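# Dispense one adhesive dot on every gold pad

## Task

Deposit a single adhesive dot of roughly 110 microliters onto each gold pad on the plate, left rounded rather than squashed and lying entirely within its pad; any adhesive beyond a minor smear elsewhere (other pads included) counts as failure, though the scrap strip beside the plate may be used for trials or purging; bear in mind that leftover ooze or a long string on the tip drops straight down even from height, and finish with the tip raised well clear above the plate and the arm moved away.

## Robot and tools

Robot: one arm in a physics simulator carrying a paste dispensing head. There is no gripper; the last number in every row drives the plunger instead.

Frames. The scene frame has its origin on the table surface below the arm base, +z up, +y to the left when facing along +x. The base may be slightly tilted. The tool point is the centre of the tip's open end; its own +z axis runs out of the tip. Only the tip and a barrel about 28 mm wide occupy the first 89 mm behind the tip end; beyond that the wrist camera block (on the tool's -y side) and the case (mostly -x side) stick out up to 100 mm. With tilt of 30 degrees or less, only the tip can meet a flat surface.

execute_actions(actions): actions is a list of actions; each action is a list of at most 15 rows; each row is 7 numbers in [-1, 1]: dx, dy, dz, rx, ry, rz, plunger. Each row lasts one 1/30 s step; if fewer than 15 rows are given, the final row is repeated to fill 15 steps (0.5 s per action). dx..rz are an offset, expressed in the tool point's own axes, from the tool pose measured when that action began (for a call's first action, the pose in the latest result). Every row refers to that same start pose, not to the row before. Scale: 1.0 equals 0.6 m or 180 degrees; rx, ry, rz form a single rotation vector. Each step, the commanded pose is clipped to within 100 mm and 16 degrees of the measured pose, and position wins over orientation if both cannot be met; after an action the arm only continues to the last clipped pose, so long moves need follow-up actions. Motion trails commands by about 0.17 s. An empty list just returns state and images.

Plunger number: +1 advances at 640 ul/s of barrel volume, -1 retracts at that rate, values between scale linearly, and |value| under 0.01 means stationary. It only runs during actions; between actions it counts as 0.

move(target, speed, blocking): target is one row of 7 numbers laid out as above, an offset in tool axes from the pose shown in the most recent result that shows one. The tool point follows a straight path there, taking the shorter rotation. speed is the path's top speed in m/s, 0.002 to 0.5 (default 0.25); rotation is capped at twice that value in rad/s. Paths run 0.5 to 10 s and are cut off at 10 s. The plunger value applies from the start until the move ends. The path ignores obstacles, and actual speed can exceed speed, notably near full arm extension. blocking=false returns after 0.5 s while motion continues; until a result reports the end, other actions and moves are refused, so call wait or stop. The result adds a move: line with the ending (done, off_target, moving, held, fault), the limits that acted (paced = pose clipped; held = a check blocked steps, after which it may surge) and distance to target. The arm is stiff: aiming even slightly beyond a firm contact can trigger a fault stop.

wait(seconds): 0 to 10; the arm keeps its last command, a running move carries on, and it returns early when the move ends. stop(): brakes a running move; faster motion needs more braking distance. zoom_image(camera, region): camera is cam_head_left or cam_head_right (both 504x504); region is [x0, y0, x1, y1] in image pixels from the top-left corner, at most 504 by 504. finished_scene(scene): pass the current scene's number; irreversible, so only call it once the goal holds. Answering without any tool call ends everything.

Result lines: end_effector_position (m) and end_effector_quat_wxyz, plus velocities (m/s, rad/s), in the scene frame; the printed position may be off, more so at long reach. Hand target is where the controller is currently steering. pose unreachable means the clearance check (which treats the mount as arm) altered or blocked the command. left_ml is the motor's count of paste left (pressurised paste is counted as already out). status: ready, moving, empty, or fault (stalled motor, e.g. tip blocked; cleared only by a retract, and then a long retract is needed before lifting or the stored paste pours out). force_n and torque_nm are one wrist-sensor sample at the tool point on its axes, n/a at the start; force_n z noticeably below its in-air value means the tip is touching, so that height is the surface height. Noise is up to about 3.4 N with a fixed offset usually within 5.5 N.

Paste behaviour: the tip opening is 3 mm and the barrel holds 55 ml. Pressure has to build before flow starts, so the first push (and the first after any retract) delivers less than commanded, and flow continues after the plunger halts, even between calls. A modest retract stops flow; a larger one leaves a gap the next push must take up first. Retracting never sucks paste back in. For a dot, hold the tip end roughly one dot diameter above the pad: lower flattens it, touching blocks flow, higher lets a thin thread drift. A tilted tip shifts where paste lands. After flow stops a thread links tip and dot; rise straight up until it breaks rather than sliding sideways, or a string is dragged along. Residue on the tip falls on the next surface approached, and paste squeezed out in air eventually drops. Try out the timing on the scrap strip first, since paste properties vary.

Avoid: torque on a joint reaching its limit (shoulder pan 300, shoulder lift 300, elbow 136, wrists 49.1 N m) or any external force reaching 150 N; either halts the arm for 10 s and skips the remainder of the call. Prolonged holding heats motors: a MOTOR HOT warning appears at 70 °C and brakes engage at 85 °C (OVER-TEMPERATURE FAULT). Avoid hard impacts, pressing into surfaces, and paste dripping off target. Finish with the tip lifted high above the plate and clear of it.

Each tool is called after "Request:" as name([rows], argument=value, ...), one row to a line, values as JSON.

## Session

Request:
execute_actions(actions=[])

Scene clock: 0.00 s.
end_effector_position=(+0.6062, +0.0076, +0.2704) left_ml=42.3 status=ready force_n=(+1.7, +4.4, +4.3) torque_nm=(+1.48, -0.51, -0.13) end_effector_quat_wxyz=(+0.002, +0.701, +0.713, +0.001) end_effector_velocity=(+0.001, -0.001, +0.000) end_effector_angular_velocity=(-0.001, -0.001, -0.001)
Joint positions: [-0.296 -1.728  1.957 -1.801 -1.571 -1.866]
Joint velocities: [-0.001 -0.     0.    -0.001 -0.001  0.   ]
Motor temperatures (°C, as the motors report them): [25 27 29 33 33 36]
Hand target: +0.606, +0.008, +0.270; +0.002, +0.701, +0.713, +0.001

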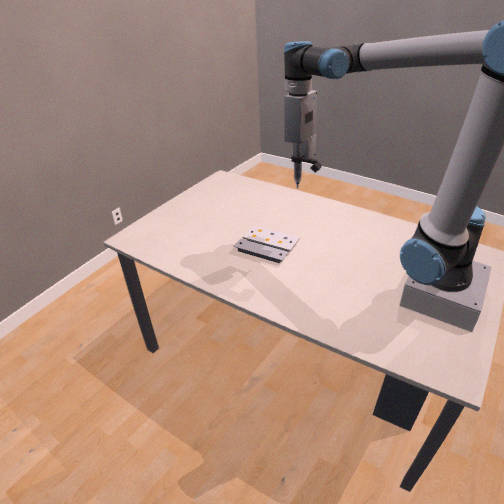

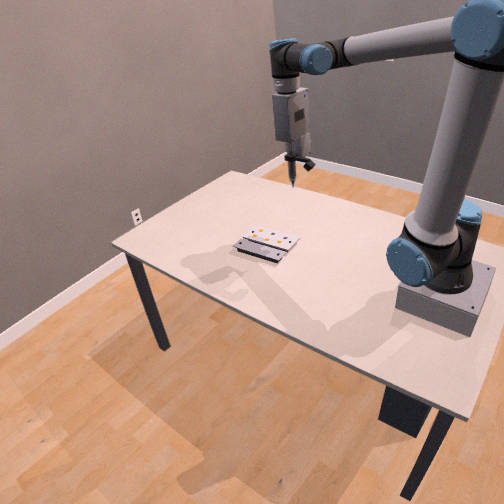

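Request:
zoom_image(camera="cam_head_left", region=[230, 215, 310, 275])

Request:
zoom_image(camera="cam_head_right", region=[230, 215, 310, 275])

Request:
zoom_image(camera="cam_head_left", region=[280, 160, 320, 200])

Request:
zoom_image(camera="cam_head_right", region=[275, 160, 315, 200])

Region (230, 215, 310, 275) of cam_head_left's 504x504 image, scaled by 6.300, with more detail than that image has; it fills the top 378 rows of this view, and the rest is white.

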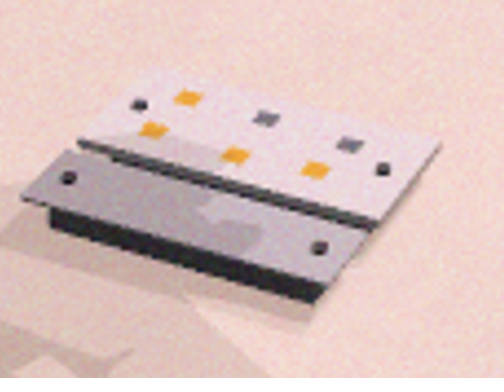

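Region (230, 215, 310, 275) of cam_head_right's 504x504 image, scaled by 6.300, with more detail than that image has; it fills the top 378 rows of this view, and the rest is white.

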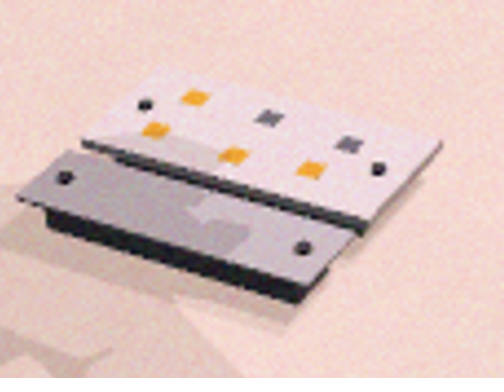

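Region (280, 160, 320, 200) of cam_head_left's 504x504 image, scaled by 12.600, with more detail than that image has.

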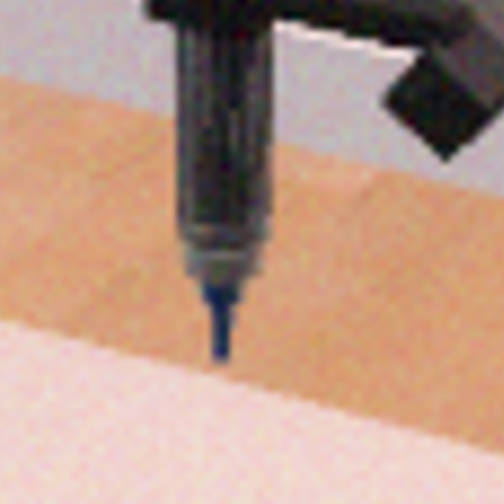

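Region (275, 160, 315, 200) of cam_head_right's 504x504 image, scaled by 12.600, with more detail than that image has.

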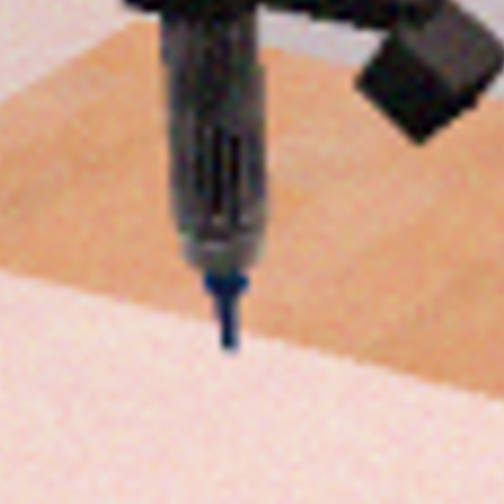

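Request:
zoom_image(camera="cam_head_left", region=[246, 224, 288, 249])

Request:
zoom_image(camera="cam_head_right", region=[246, 224, 288, 249])

Request:
zoom_image(camera="cam_head_left", region=[262, 240, 304, 270])

Region (246, 224, 288, 249) of cam_head_left's 504x504 image, scaled by 12.000, with more detail than that image has; it fills the top 300 rows of this view, and the rest is white.

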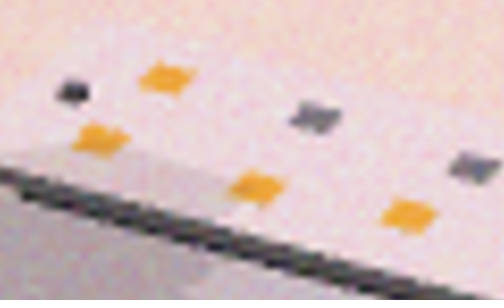

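Region (246, 224, 288, 249) of cam_head_right's 504x504 image, scaled by 12.000, with more detail than that image has; it fills the top 300 rows of this view, and the rest is white.

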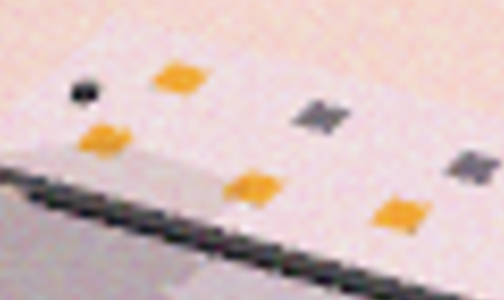

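Region (262, 240, 304, 270) of cam_head_left's 504x504 image, scaled by 12.000, with more detail than that image has; it fills the top 360 rows of this view, and the rest is white.

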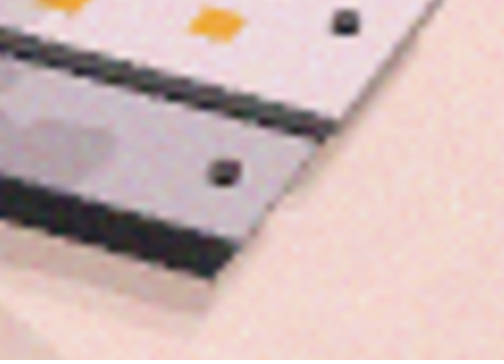

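Request:
zoom_image(camera="cam_head_left", region=[228, 234, 258, 259])

Request:
zoom_image(camera="cam_head_left", region=[266, 244, 296, 269])

Region (228, 234, 258, 259) of cam_head_left's 504x504 image, scaled by 16.800, with more detail than that image has.

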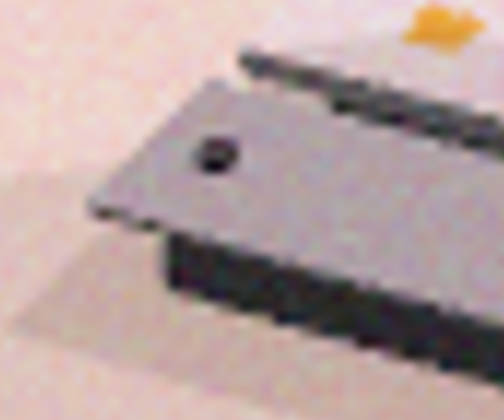

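Region (266, 244, 296, 269) of cam_head_left's 504x504 image, scaled by 16.800, with more detail than that image has.

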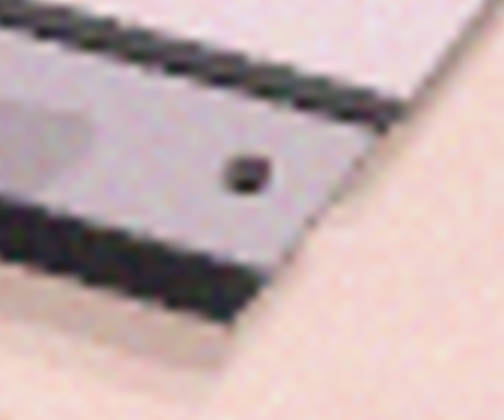

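Request:
move(target=[0.0763,0.187,0.394,0,0,0,0], speed=0.3)

Request:
zoom_image(camera="cam_head_left", region=[252, 226, 282, 251])

Request:
zoom_image(camera="cam_head_right", region=[252, 226, 282, 251])

Scene clock: 38.40 s.
end_effector_position=(+0.7180, +0.0550, +0.0345) left_ml=42.3 status=ready force_n=(+2.2, +3.5, +6.9) torque_nm=(+1.15, -0.69, -0.09) end_effector_quat_wxyz=(+0.002, +0.701, +0.713, +0.001) end_effector_velocity=(+0.001, -0.001, -0.001) end_effector_angular_velocity=(+0.001, -0.000, -0.001)
Joint positions: [-0.185 -1.351  2.03  -2.25  -1.571 -1.755]
Joint velocities: [-0.002  0.002 -0.001 -0.001  0.001 -0.   ]
Motor temperatures (°C, as the motors report them): [25 27 29 33 33 36]
Hand target: +0.718, +0.055, +0.034; +0.002, +0.701, +0.713, +0.001
Off the commanded pose: 0.000 m, 0 deg.
move: done

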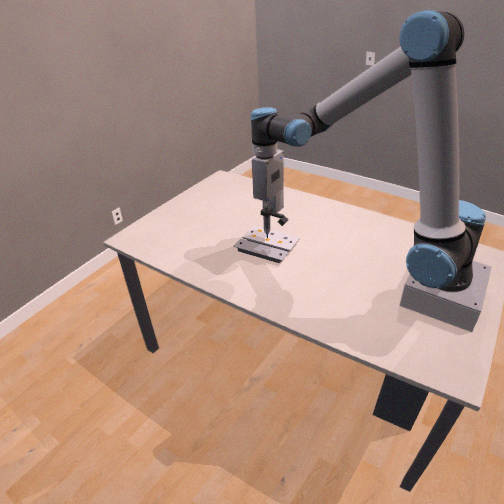

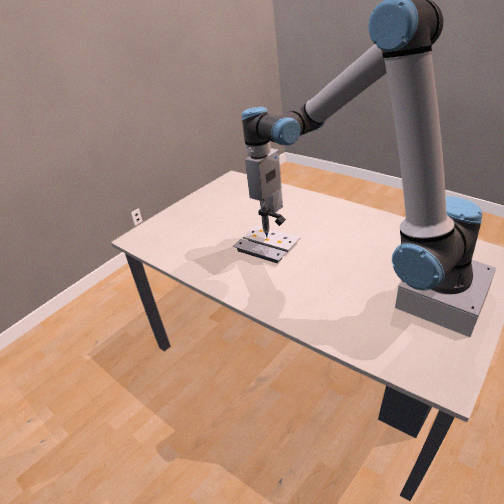

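Region (252, 226, 282, 251) of cam_head_left's 504x504 image, scaled by 16.800, with more detail than that image has.

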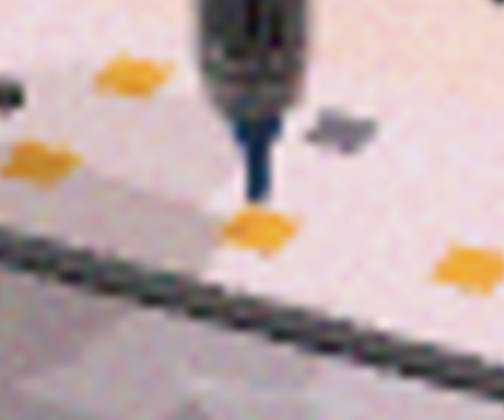

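Region (252, 226, 282, 251) of cam_head_right's 504x504 image, scaled by 16.800, with more detail than that image has.

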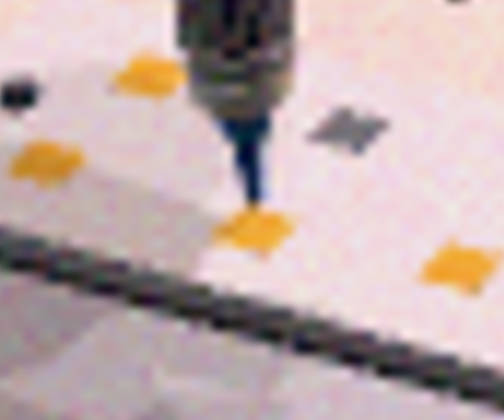

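Request:
execute_actions([
  [[0,0,0.001,0,0,0,0],[0,0,0.002,0,0,0,0],[0,0,0.0035,0,0,0,0],[0,0,0.005,0,0,0,0],[0,0,0.006,0,0,0,0],[0,0,0.0068,0,0,0,0]],
])

Request:
zoom_image(camera="cam_head_left", region=[256, 230, 277, 247])

Request:
zoom_image(camera="cam_head_right", region=[256, 230, 277, 247])

Scene clock: 43.00 s.
end_effector_position=(+0.7180, +0.0550, +0.0305) left_ml=42.3 status=ready force_n=(-0.2, +2.8, +4.1) torque_nm=(+0.99, +0.25, -0.15) end_effector_quat_wxyz=(+0.002, +0.701, +0.713, +0.001) end_effector_velocity=(-0.000, +0.000, -0.001) end_effector_angular_velocity=(+0.001, -0.000, -0.000)
Joint positions: [-0.185 -1.347  2.033 -2.258 -1.571 -1.755]
Joint velocities: [-0.     0.001  0.001 -0.002  0.001  0.   ]
Motor temperatures (°C, as the motors report them): [25 27 29 33 33 36]
Hand target: +0.718, +0.055, +0.030; +0.002, +0.701, +0.713, +0.001
Off the commanded pose: 0.000 m, 0 deg.

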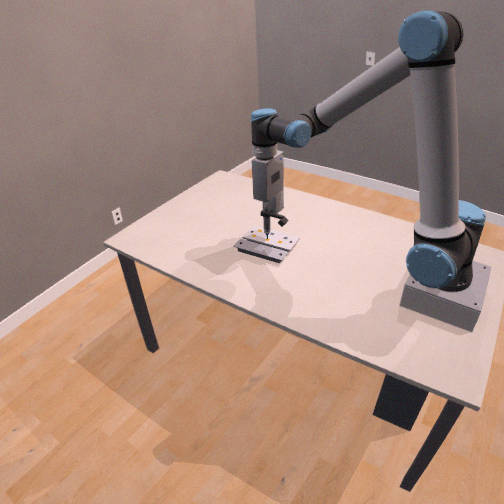

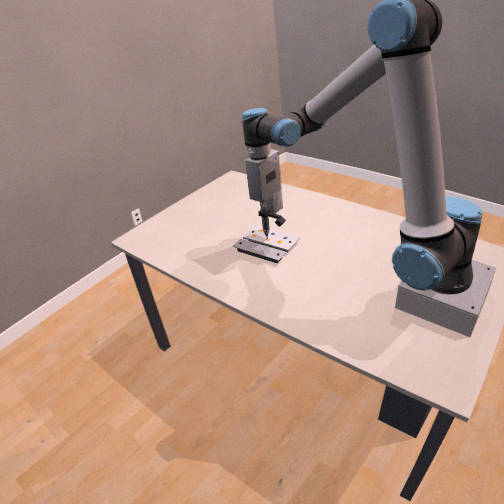

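Region (256, 230, 277, 247) of cam_head_left's 504x504 image, scaled by 24.000, with more detail than that image has; it fills the top 408 rows of this view, and the rest is white.

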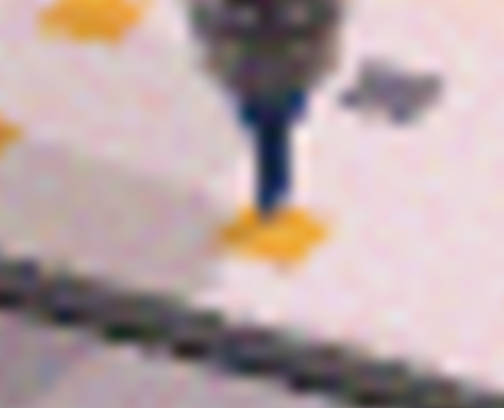

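Region (256, 230, 277, 247) of cam_head_right's 504x504 image, scaled by 24.000, with more detail than that image has; it fills the top 408 rows of this view, and the rest is white.

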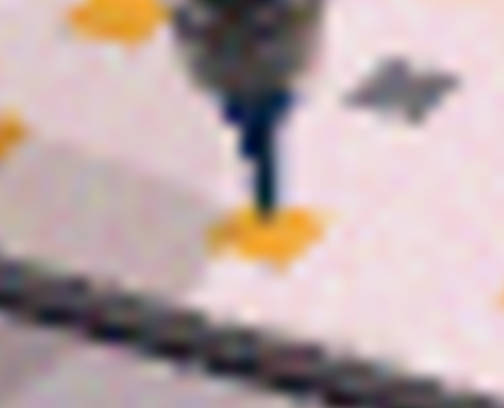

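Request:
execute_actions([
  [[0,0,0.0006,0,0,0,0],[0,0,0.0012,0,0,0,0],[0,0,0.0016,0,0,0,0]],
])

Request:
execute_actions([
  [[0,0,0.0005,0,0,0,0],[0,0,0.00095,0,0,0,0]],
])

Scene clock: 48.77 s.
end_effector_position=(+0.7181, +0.0550, +0.0295) left_ml=42.3 status=ready force_n=(+2.2, +3.1, +7.2) torque_nm=(+0.93, -0.66, -0.07) end_effector_quat_wxyz=(+0.002, +0.701, +0.713, +0.001) end_effector_velocity=(+0.001, -0.001, -0.000) end_effector_angular_velocity=(-0.001, -0.001, -0.002)
Joint positions: [-0.185 -1.346  2.034 -2.26  -1.571 -1.755]
Joint velocities: [-0.001  0.001  0.    -0.001 -0.001  0.   ]
Motor temperatures (°C, as the motors report them): [25 27 29 33 33 36]
Hand target: +0.718, +0.055, +0.029; +0.002, +0.701, +0.713, +0.001
Off the commanded pose: 0.000 m, 0 deg.

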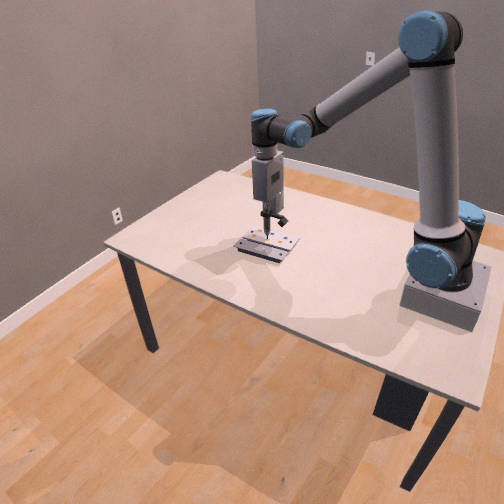

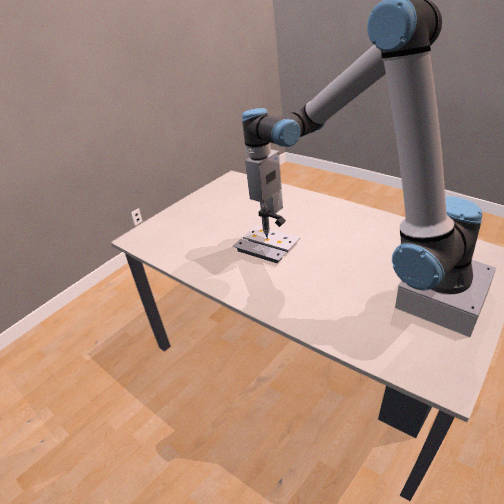

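Scene clock: 49.27 s.
end_effector_position=(+0.7181, +0.0550, +0.0289) left_ml=42.3 status=ready force_n=(+1.2, +2.0, +7.0) torque_nm=(+0.64, -0.35, -0.10) end_effector_quat_wxyz=(+0.002, +0.701, +0.713, +0.001) end_effector_velocity=(-0.000, -0.000, +0.000) end_effector_angular_velocity=(+0.000, +0.000, +0.000)
Joint positions: [-0.185 -1.345  2.034 -2.261 -1.571 -1.755]
Joint velocities: [-0. -0.  0.  0. -0. -0.]
Motor temperatures (°C, as the motors report them): [25 27 29 33 33 36]
Hand target: +0.718, +0.055, +0.029; +0.002, +0.701, +0.713, +0.001
Off the commanded pose: 0.000 m, 0 deg.

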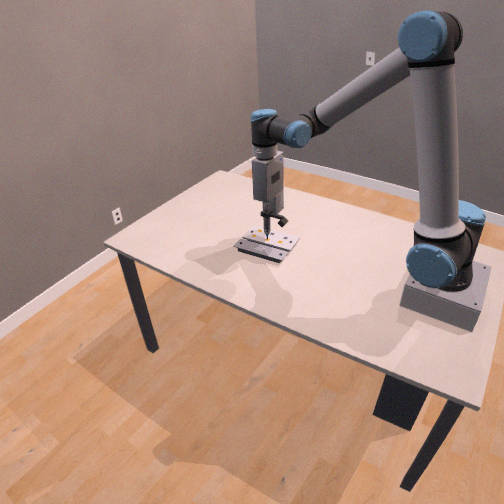

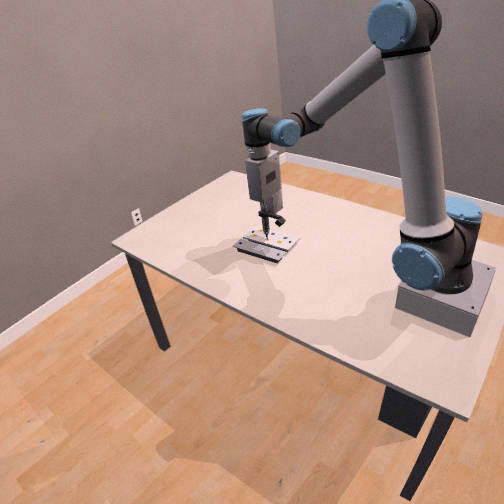

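Request:
execute_actions([
  [[0,0,0.0005,0,0,0,0],[0,0,0.0009,0,0,0,0]],
])

Scene clock: 51.33 s.
end_effector_position=(+0.7181, +0.0549, +0.0285) left_ml=42.3 status=ready force_n=(+4.8, -15.8, -41.4) torque_nm=(+0.83, -1.02, -0.15) end_effector_quat_wxyz=(+0.002, +0.701, +0.713, +0.001) end_effector_velocity=(-0.000, -0.000, -0.000) end_effector_angular_velocity=(-0.000, +0.001, +0.000)
Joint positions: [-0.185 -1.345  2.035 -2.262 -1.571 -1.755]
Joint velocities: [ 0.     0.     0.     0.    -0.001  0.   ]
Motor temperatures (°C, as the motors report them): [25 27 29 33 33 36]
Hand target: +0.718, +0.055, +0.028; +0.002, +0.701, +0.713, +0.001
Off the commanded pose: 0.000 m, 0 deg.

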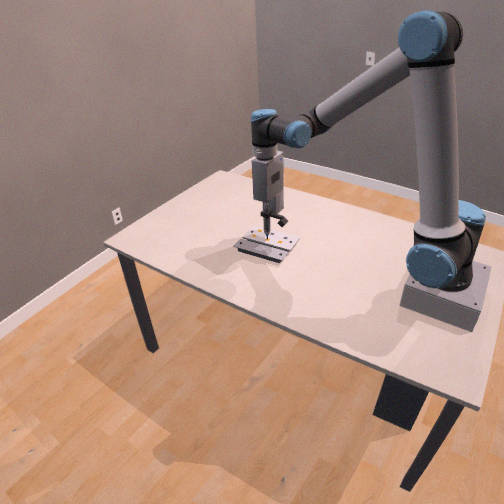

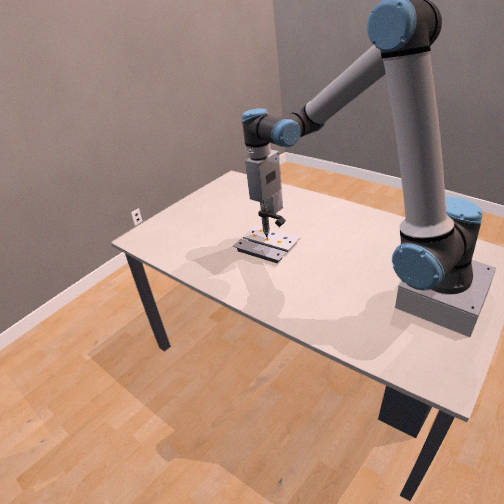

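Request:
zoom_image(camera="cam_head_left", region=[256, 230, 277, 247])

Request:
zoom_image(camera="cam_head_right", region=[256, 230, 277, 247])

Request:
execute_actions([
  [[0,0,-0.002,0,0,0,0],[0,0,-0.004,0,0,0,0],[0.003,0.0014,-0.006,0,0,0,0],[0.009,0.0043,-0.0072,0,0,0,0],[0.018,0.0085,-0.0072,0,0,0,0],[0.03,0.0142,-0.0072,0,0,0,0],[0.044,0.0209,-0.0072,0,0,0,0],[0.058,0.0275,-0.0072,0,0,0,0],[0.072,0.0342,-0.0072,0,0,0,0],[0.086,0.0408,-0.0072,0,0,0,0],[0.098,0.0465,-0.0072,0,0,0,0],[0.107,0.0508,-0.0072,0,0,0,0],[0.113,0.0536,-0.0072,0,0,0,0],[0.116,0.0551,-0.0072,0,0,0,0]],
])

Request:
wait(seconds=0.5)

Region (256, 230, 277, 247) of cam_head_left's 504x504 image, scaled by 24.000, with more detail than that image has; it fills the top 408 rows of this view, and the rest is white.

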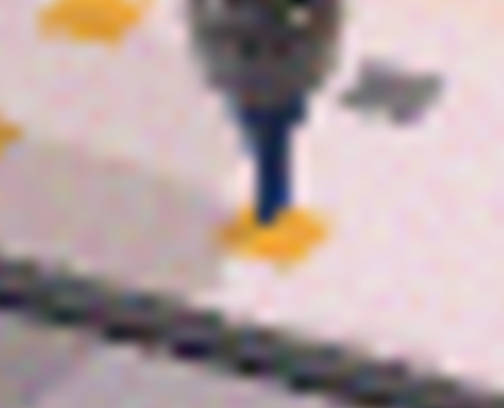

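Region (256, 230, 277, 247) of cam_head_right's 504x504 image, scaled by 24.000, with more detail than that image has; it fills the top 408 rows of this view, and the rest is white.

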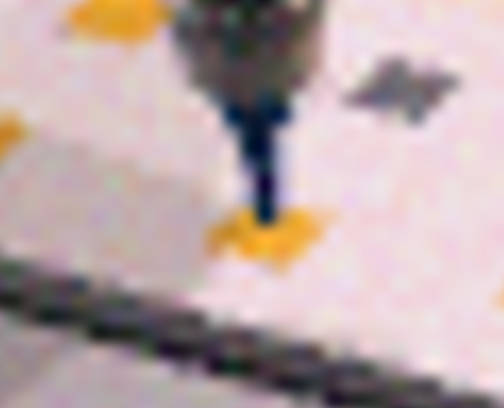

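Scene clock: 61.63 s.
end_effector_position=(+0.7437, +0.1135, +0.0330) left_ml=42.3 status=ready force_n=(+3.9, +5.6, +5.3) torque_nm=(+1.89, -1.16, -0.12) end_effector_quat_wxyz=(+0.002, +0.701, +0.713, +0.002) end_effector_velocity=(+0.065, +0.140, -0.000) end_effector_angular_velocity=(+0.000, +0.002, +0.002)
Joint positions: [-0.1   -1.304  1.971 -2.239 -1.57  -1.671]
Joint velocities: [ 0.199  0.123 -0.168  0.046 -0.001  0.196]
Motor temperatures (°C, as the motors report them): [25 27 29 33 33 36]
Hand target: +0.750, +0.125, +0.033; +0.002, +0.701, +0.713, +0.001
Off the commanded pose: 0.013 m, 0 deg.

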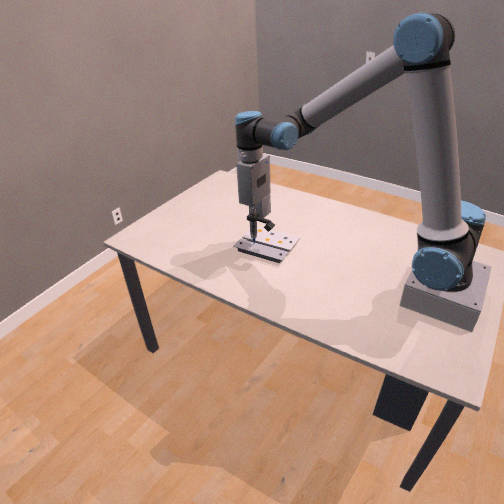

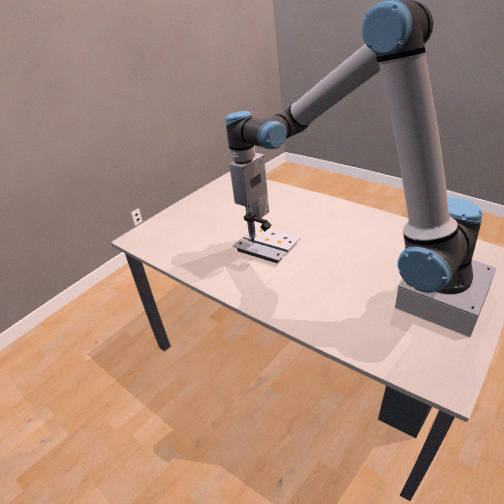

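Scene clock: 62.13 s.
end_effector_position=(+0.7496, +0.1251, +0.0329) left_ml=42.3 status=ready force_n=(+1.4, +1.6, +5.1) torque_nm=(+0.51, -0.36, -0.10) end_effector_quat_wxyz=(+0.002, +0.701, +0.713, +0.001) end_effector_velocity=(-0.000, +0.001, +0.000) end_effector_angular_velocity=(+0.000, -0.000, +0.001)
Joint positions: [-0.083 -1.293  1.955 -2.235 -1.57  -1.654]
Joint velocities: [ 0.002  0.    -0.001  0.001  0.     0.   ]
Motor temperatures (°C, as the motors report them): [25 27 29 33 33 36]
Hand target: +0.750, +0.125, +0.033; +0.002, +0.701, +0.713, +0.001
Off the commanded pose: 0.000 m, 0 deg.
wait: 0.50 s; at rest by 0.33 s

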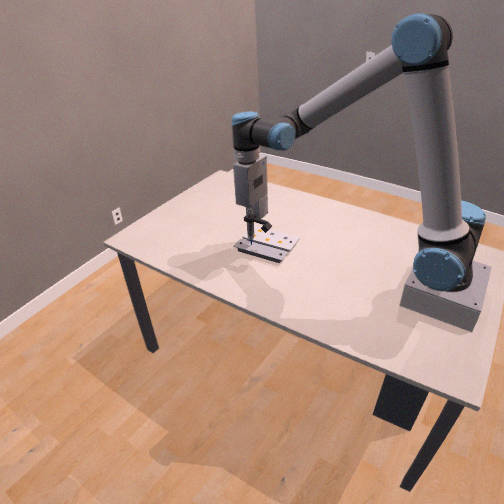

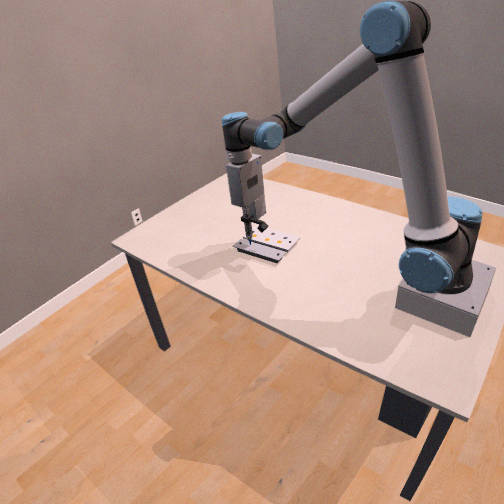

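Request:
zoom_image(camera="cam_head_left", region=[236, 230, 266, 255])

Request:
execute_actions([
  [[0,0,0,0,0,0,0.65]],
])

Request:
wait(seconds=5)

Request:
zoom_image(camera="cam_head_left", region=[242, 236, 260, 251])

Request:
wait(seconds=10)

Request:
zoom_image(camera="cam_head_left", region=[242, 236, 260, 251])

Region (236, 230, 266, 255) of cam_head_left's 504x504 image, scaled by 16.800, with more detail than that image has.

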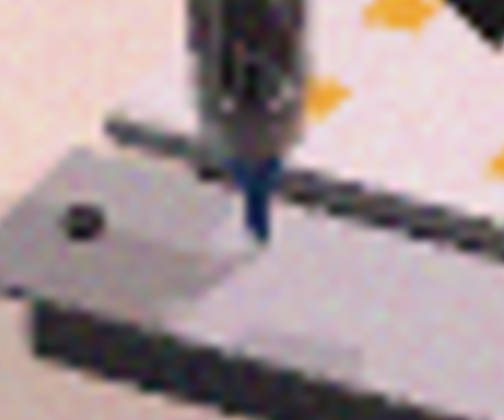

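Scene clock: 68.97 s.
end_effector_position=(+0.7496, +0.1251, +0.0329) left_ml=42.1 status=moving force_n=(+1.3, +5.3, +5.5) torque_nm=(+1.90, -0.27, -0.09) end_effector_quat_wxyz=(+0.002, +0.701, +0.713, +0.001) end_effector_velocity=(+0.000, -0.002, +0.000) end_effector_angular_velocity=(-0.000, +0.000, -0.002)
Joint positions: [-0.083 -1.293  1.955 -2.235 -1.57  -1.654]
Joint velocities: [-0.002 -0.001 -0.     0.001 -0.    -0.   ]
Motor temperatures (°C, as the motors report them): [25 27 29 33 33 36]
Hand target: +0.750, +0.125, +0.033; +0.002, +0.701, +0.713, +0.001
Off the commanded pose: 0.000 m, 0 deg.

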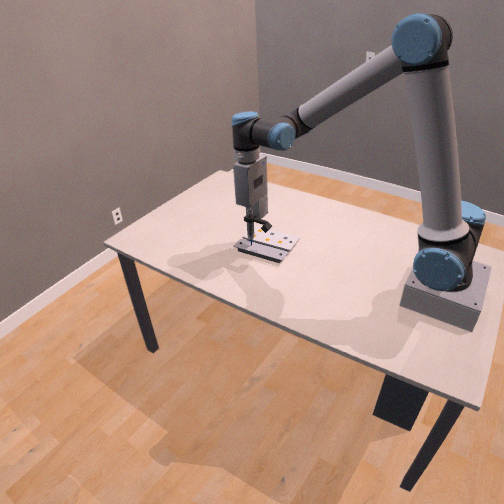

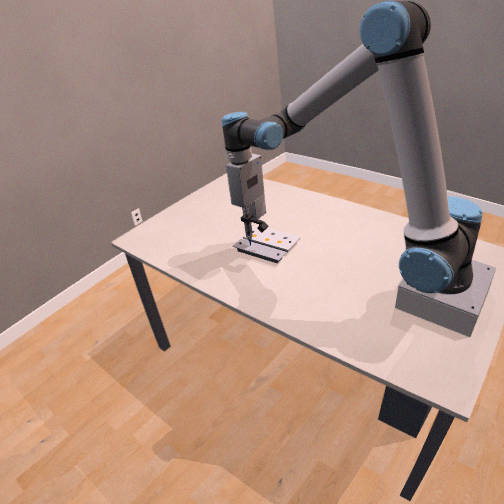

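Scene clock: 73.97 s.
end_effector_position=(+0.7496, +0.1250, +0.0329) left_ml=42.1 status=ready force_n=(-0.9, +0.8, +5.3) torque_nm=(+0.17, +0.44, -0.14) end_effector_quat_wxyz=(+0.002, +0.701, +0.713, +0.001) end_effector_velocity=(+0.001, -0.002, +0.000) end_effector_angular_velocity=(+0.000, -0.001, -0.003)
Joint positions: [-0.083 -1.293  1.955 -2.235 -1.57  -1.654]
Joint velocities: [-0.003 -0.001  0.    -0.     0.     0.   ]
Motor temperatures (°C, as the motors report them): [25 27 29 33 33 36]
Hand target: +0.750, +0.125, +0.033; +0.002, +0.701, +0.713, +0.001
Off the commanded pose: 0.000 m, 0 deg.
wait: 5.00 s; at rest by 0.20 s

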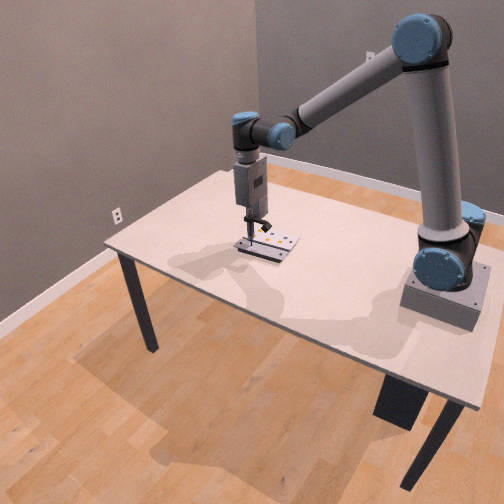

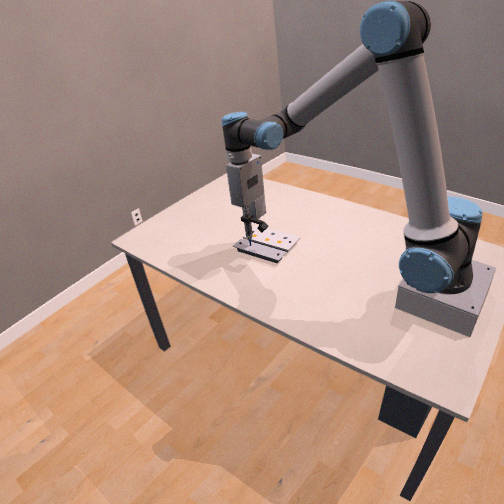

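Region (242, 236, 260, 251) of cam_head_left's 504x504 image, scaled by 28.000, with more detail than that image has.

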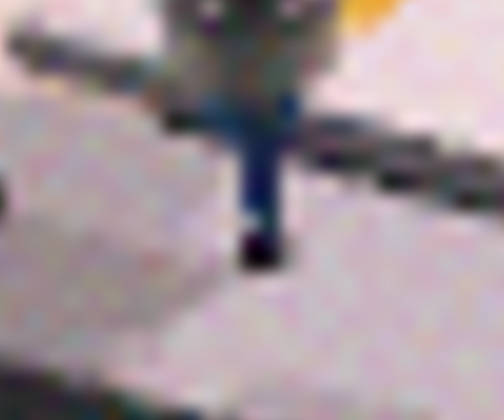

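Scene clock: 83.97 s.
end_effector_position=(+0.7496, +0.1250, +0.0329) left_ml=42.1 status=ready force_n=(+0.4, +2.5, +6.4) torque_nm=(+0.79, +0.02, -0.07) end_effector_quat_wxyz=(+0.002, +0.701, +0.713, +0.001) end_effector_velocity=(+0.000, +0.001, +0.000) end_effector_angular_velocity=(-0.000, -0.001, +0.001)
Joint positions: [-0.083 -1.293  1.955 -2.235 -1.57  -1.654]
Joint velocities: [ 0.001 -0.     0.    -0.001 -0.    -0.   ]
Motor temperatures (°C, as the motors report them): [25 27 29 33 33 36]
Hand target: +0.750, +0.125, +0.033; +0.002, +0.701, +0.713, +0.001
Off the commanded pose: 0.000 m, 0 deg.
wait: 10.00 s; at rest by 0.17 s

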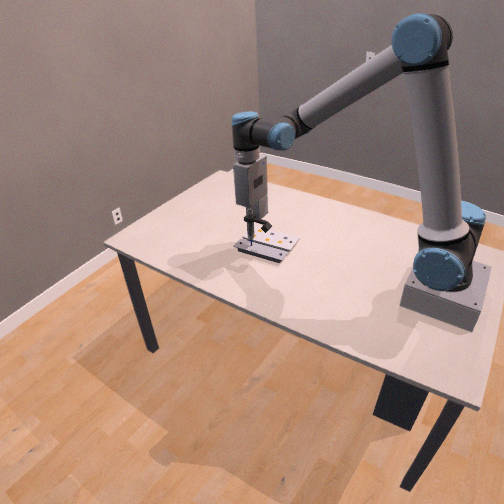

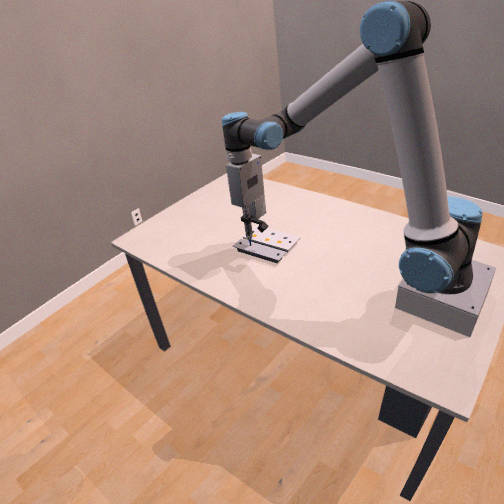

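Region (242, 236, 260, 251) of cam_head_left's 504x504 image, scaled by 28.000, with more detail than that image has.

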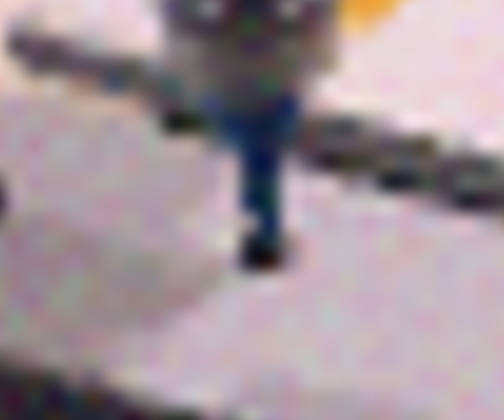

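Request:
execute_actions(actions=[])

Scene clock: 90.70 s.
end_effector_position=(+0.7496, +0.1250, +0.0329) left_ml=42.1 status=ready force_n=(+0.6, +5.3, +3.5) torque_nm=(+1.88, -0.12, -0.08) end_effector_quat_wxyz=(+0.002, +0.701, +0.713, +0.001) end_effector_velocity=(-0.000, +0.001, +0.000) end_effector_angular_velocity=(+0.001, -0.000, +0.001)
Joint positions: [-0.083 -1.293  1.955 -2.235 -1.57  -1.654]
Joint velocities: [ 0.    -0.     0.     0.     0.001 -0.   ]
Motor temperatures (°C, as the motors report them): [25 27 29 33 33 36]
Hand target: +0.750, +0.125, +0.033; +0.002, +0.701, +0.713, +0.001
Off the commanded pose: 0.000 m, 0 deg.

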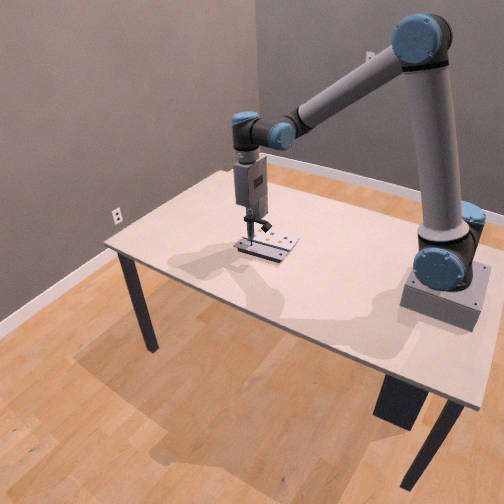

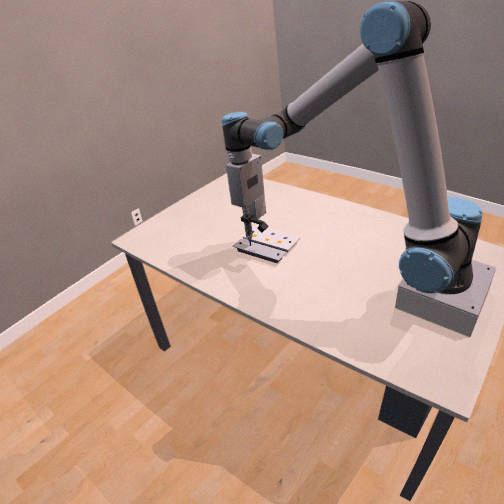

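Request:
wait(seconds=10)

Request:
zoom_image(camera="cam_head_left", region=[238, 232, 268, 256])

Scene clock: 102.03 s.
end_effector_position=(+0.7496, +0.1251, +0.0329) left_ml=42.1 status=ready force_n=(+0.1, +2.5, +4.8) torque_nm=(+0.75, +0.11, -0.14) end_effector_quat_wxyz=(+0.002, +0.701, +0.713, +0.001) end_effector_velocity=(-0.000, -0.000, -0.000) end_effector_angular_velocity=(+0.001, +0.000, -0.001)
Joint positions: [-0.083 -1.293  1.955 -2.235 -1.57  -1.654]
Joint velocities: [-0.001  0.     0.     0.     0.001  0.   ]
Motor temperatures (°C, as the motors report them): [25 27 29 33 33 36]
Hand target: +0.750, +0.125, +0.033; +0.002, +0.701, +0.713, +0.001
Off the commanded pose: 0.000 m, 0 deg.
wait: 10.00 s; at rest from the start

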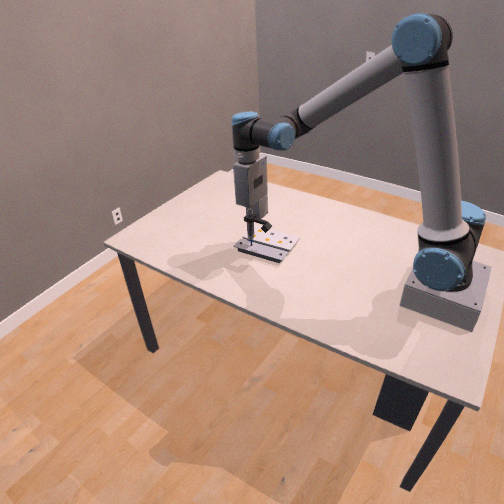

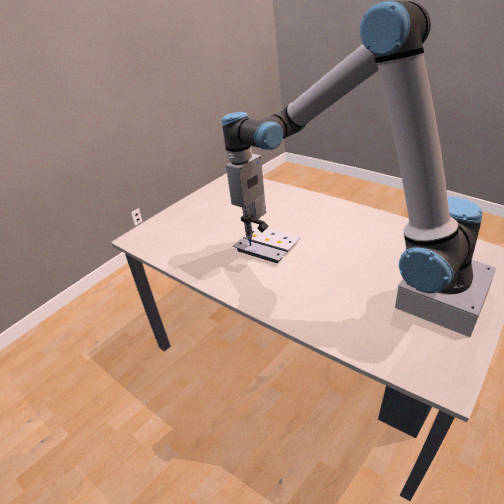

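Region (238, 232, 268, 256) of cam_head_left's 504x504 image, scaled by 16.800, with more detail than that image has; it fills the top 403 rows of this view, and the rest is white.

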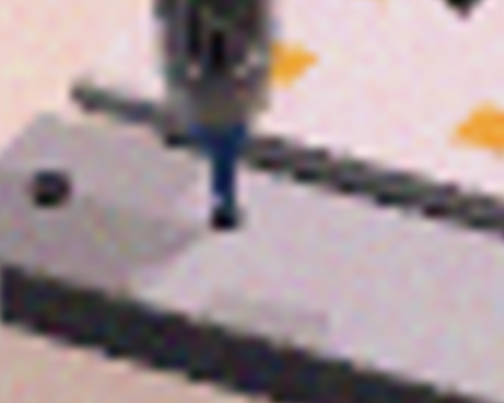

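Request:
wait(seconds=10)

Request:
wait(seconds=10)

Request:
move(target=[0,0,-0.027,0,0,0,0], speed=0.06)

Request:
zoom_image(camera="cam_head_left", region=[238, 232, 268, 256])

Scene clock: 116.23 s.
end_effector_position=(+0.7496, +0.1251, +0.0329) left_ml=42.1 status=ready force_n=(+0.9, +3.5, +6.4) torque_nm=(+1.14, -0.20, -0.09) end_effector_quat_wxyz=(+0.002, +0.701, +0.713, +0.001) end_effector_velocity=(-0.000, -0.000, -0.000) end_effector_angular_velocity=(+0.001, +0.001, -0.000)
Joint positions: [-0.083 -1.293  1.955 -2.235 -1.57  -1.654]
Joint velocities: [-0.     0.    -0.     0.001  0.     0.   ]
Motor temperatures (°C, as the motors report them): [25 27 29 33 33 36]
Hand target: +0.750, +0.125, +0.033; +0.002, +0.701, +0.713, +0.001
Off the commanded pose: 0.000 m, 0 deg.
wait: 10.00 s; at rest from the start

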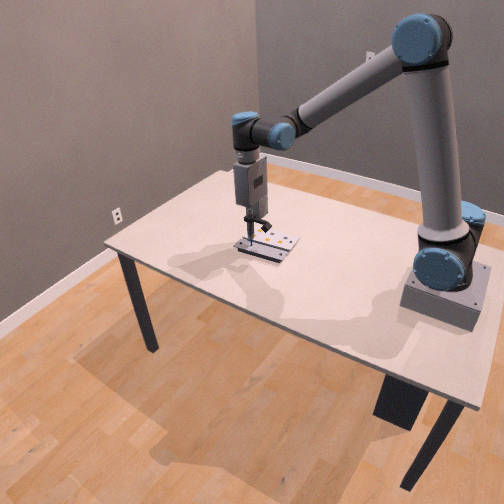

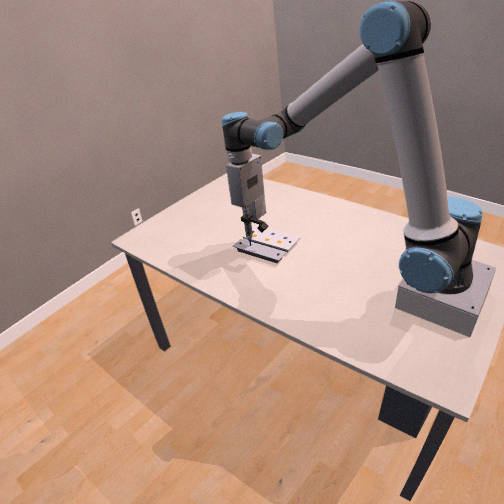

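Scene clock: 126.23 s.
end_effector_position=(+0.7496, +0.1251, +0.0329) left_ml=42.1 status=ready force_n=(+1.7, +4.6, +6.6) torque_nm=(+1.59, -0.49, -0.16) end_effector_quat_wxyz=(+0.002, +0.701, +0.713, +0.001) end_effector_velocity=(-0.000, +0.001, -0.001) end_effector_angular_velocity=(-0.000, +0.000, +0.001)
Joint positions: [-0.083 -1.293  1.955 -2.235 -1.57  -1.654]
Joint velocities: [ 0.001  0.001  0.    -0.001 -0.    -0.   ]
Motor temperatures (°C, as the motors report them): [25 27 29 33 33 36]
Hand target: +0.750, +0.125, +0.033; +0.002, +0.701, +0.713, +0.001
Off the commanded pose: 0.000 m, 0 deg.
wait: 10.00 s; at rest by 0.17 s

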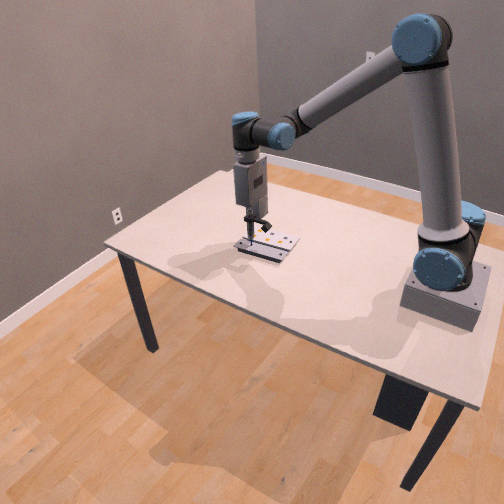

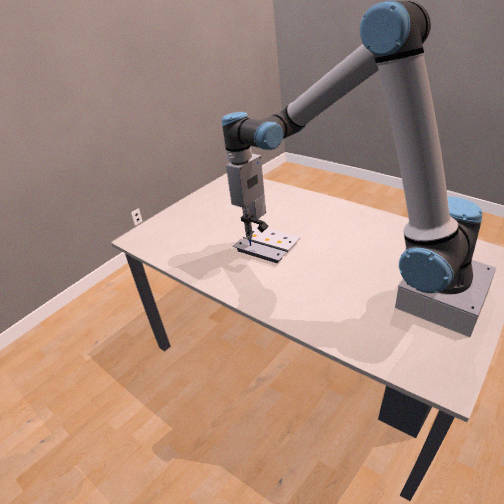

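Scene clock: 127.00 s.
end_effector_position=(+0.7495, +0.1251, +0.0490) left_ml=42.1 status=ready force_n=(+2.8, +3.2, +5.0) torque_nm=(+1.01, -0.95, -0.18) end_effector_quat_wxyz=(+0.002, +0.701, +0.713, +0.001) end_effector_velocity=(+0.000, +0.001, +0.002) end_effector_angular_velocity=(+0.000, -0.001, +0.001)
Joint positions: [-0.083 -1.31   1.943 -2.206 -1.57  -1.654]
Joint velocities: [ 0.001 -0.002 -0.002  0.003  0.     0.   ]
Motor temperatures (°C, as the motors report them): [25 27 29 33 33 36]
Hand target: +0.750, +0.125, +0.049; +0.002, +0.701, +0.713, +0.001
Off the commanded pose: 0.000 m, 0 deg.
move: done

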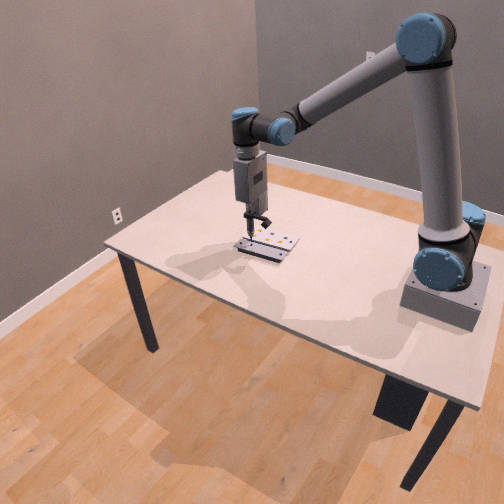

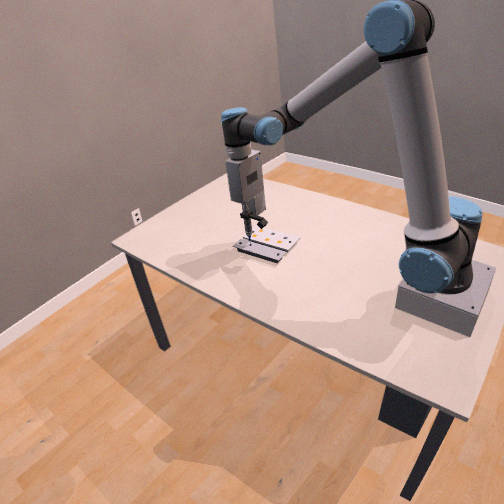

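Region (238, 232, 268, 256) of cam_head_left's 504x504 image, scaled by 16.800, with more detail than that image has; it fills the top 403 rows of this view, and the rest is white.

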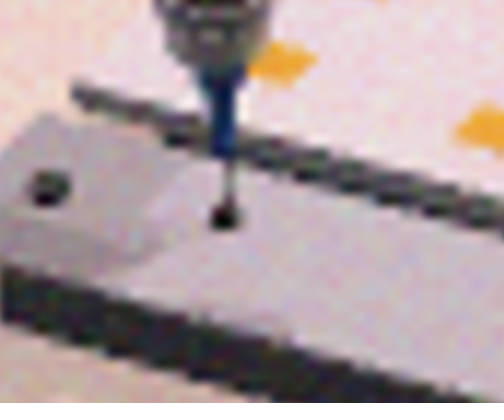

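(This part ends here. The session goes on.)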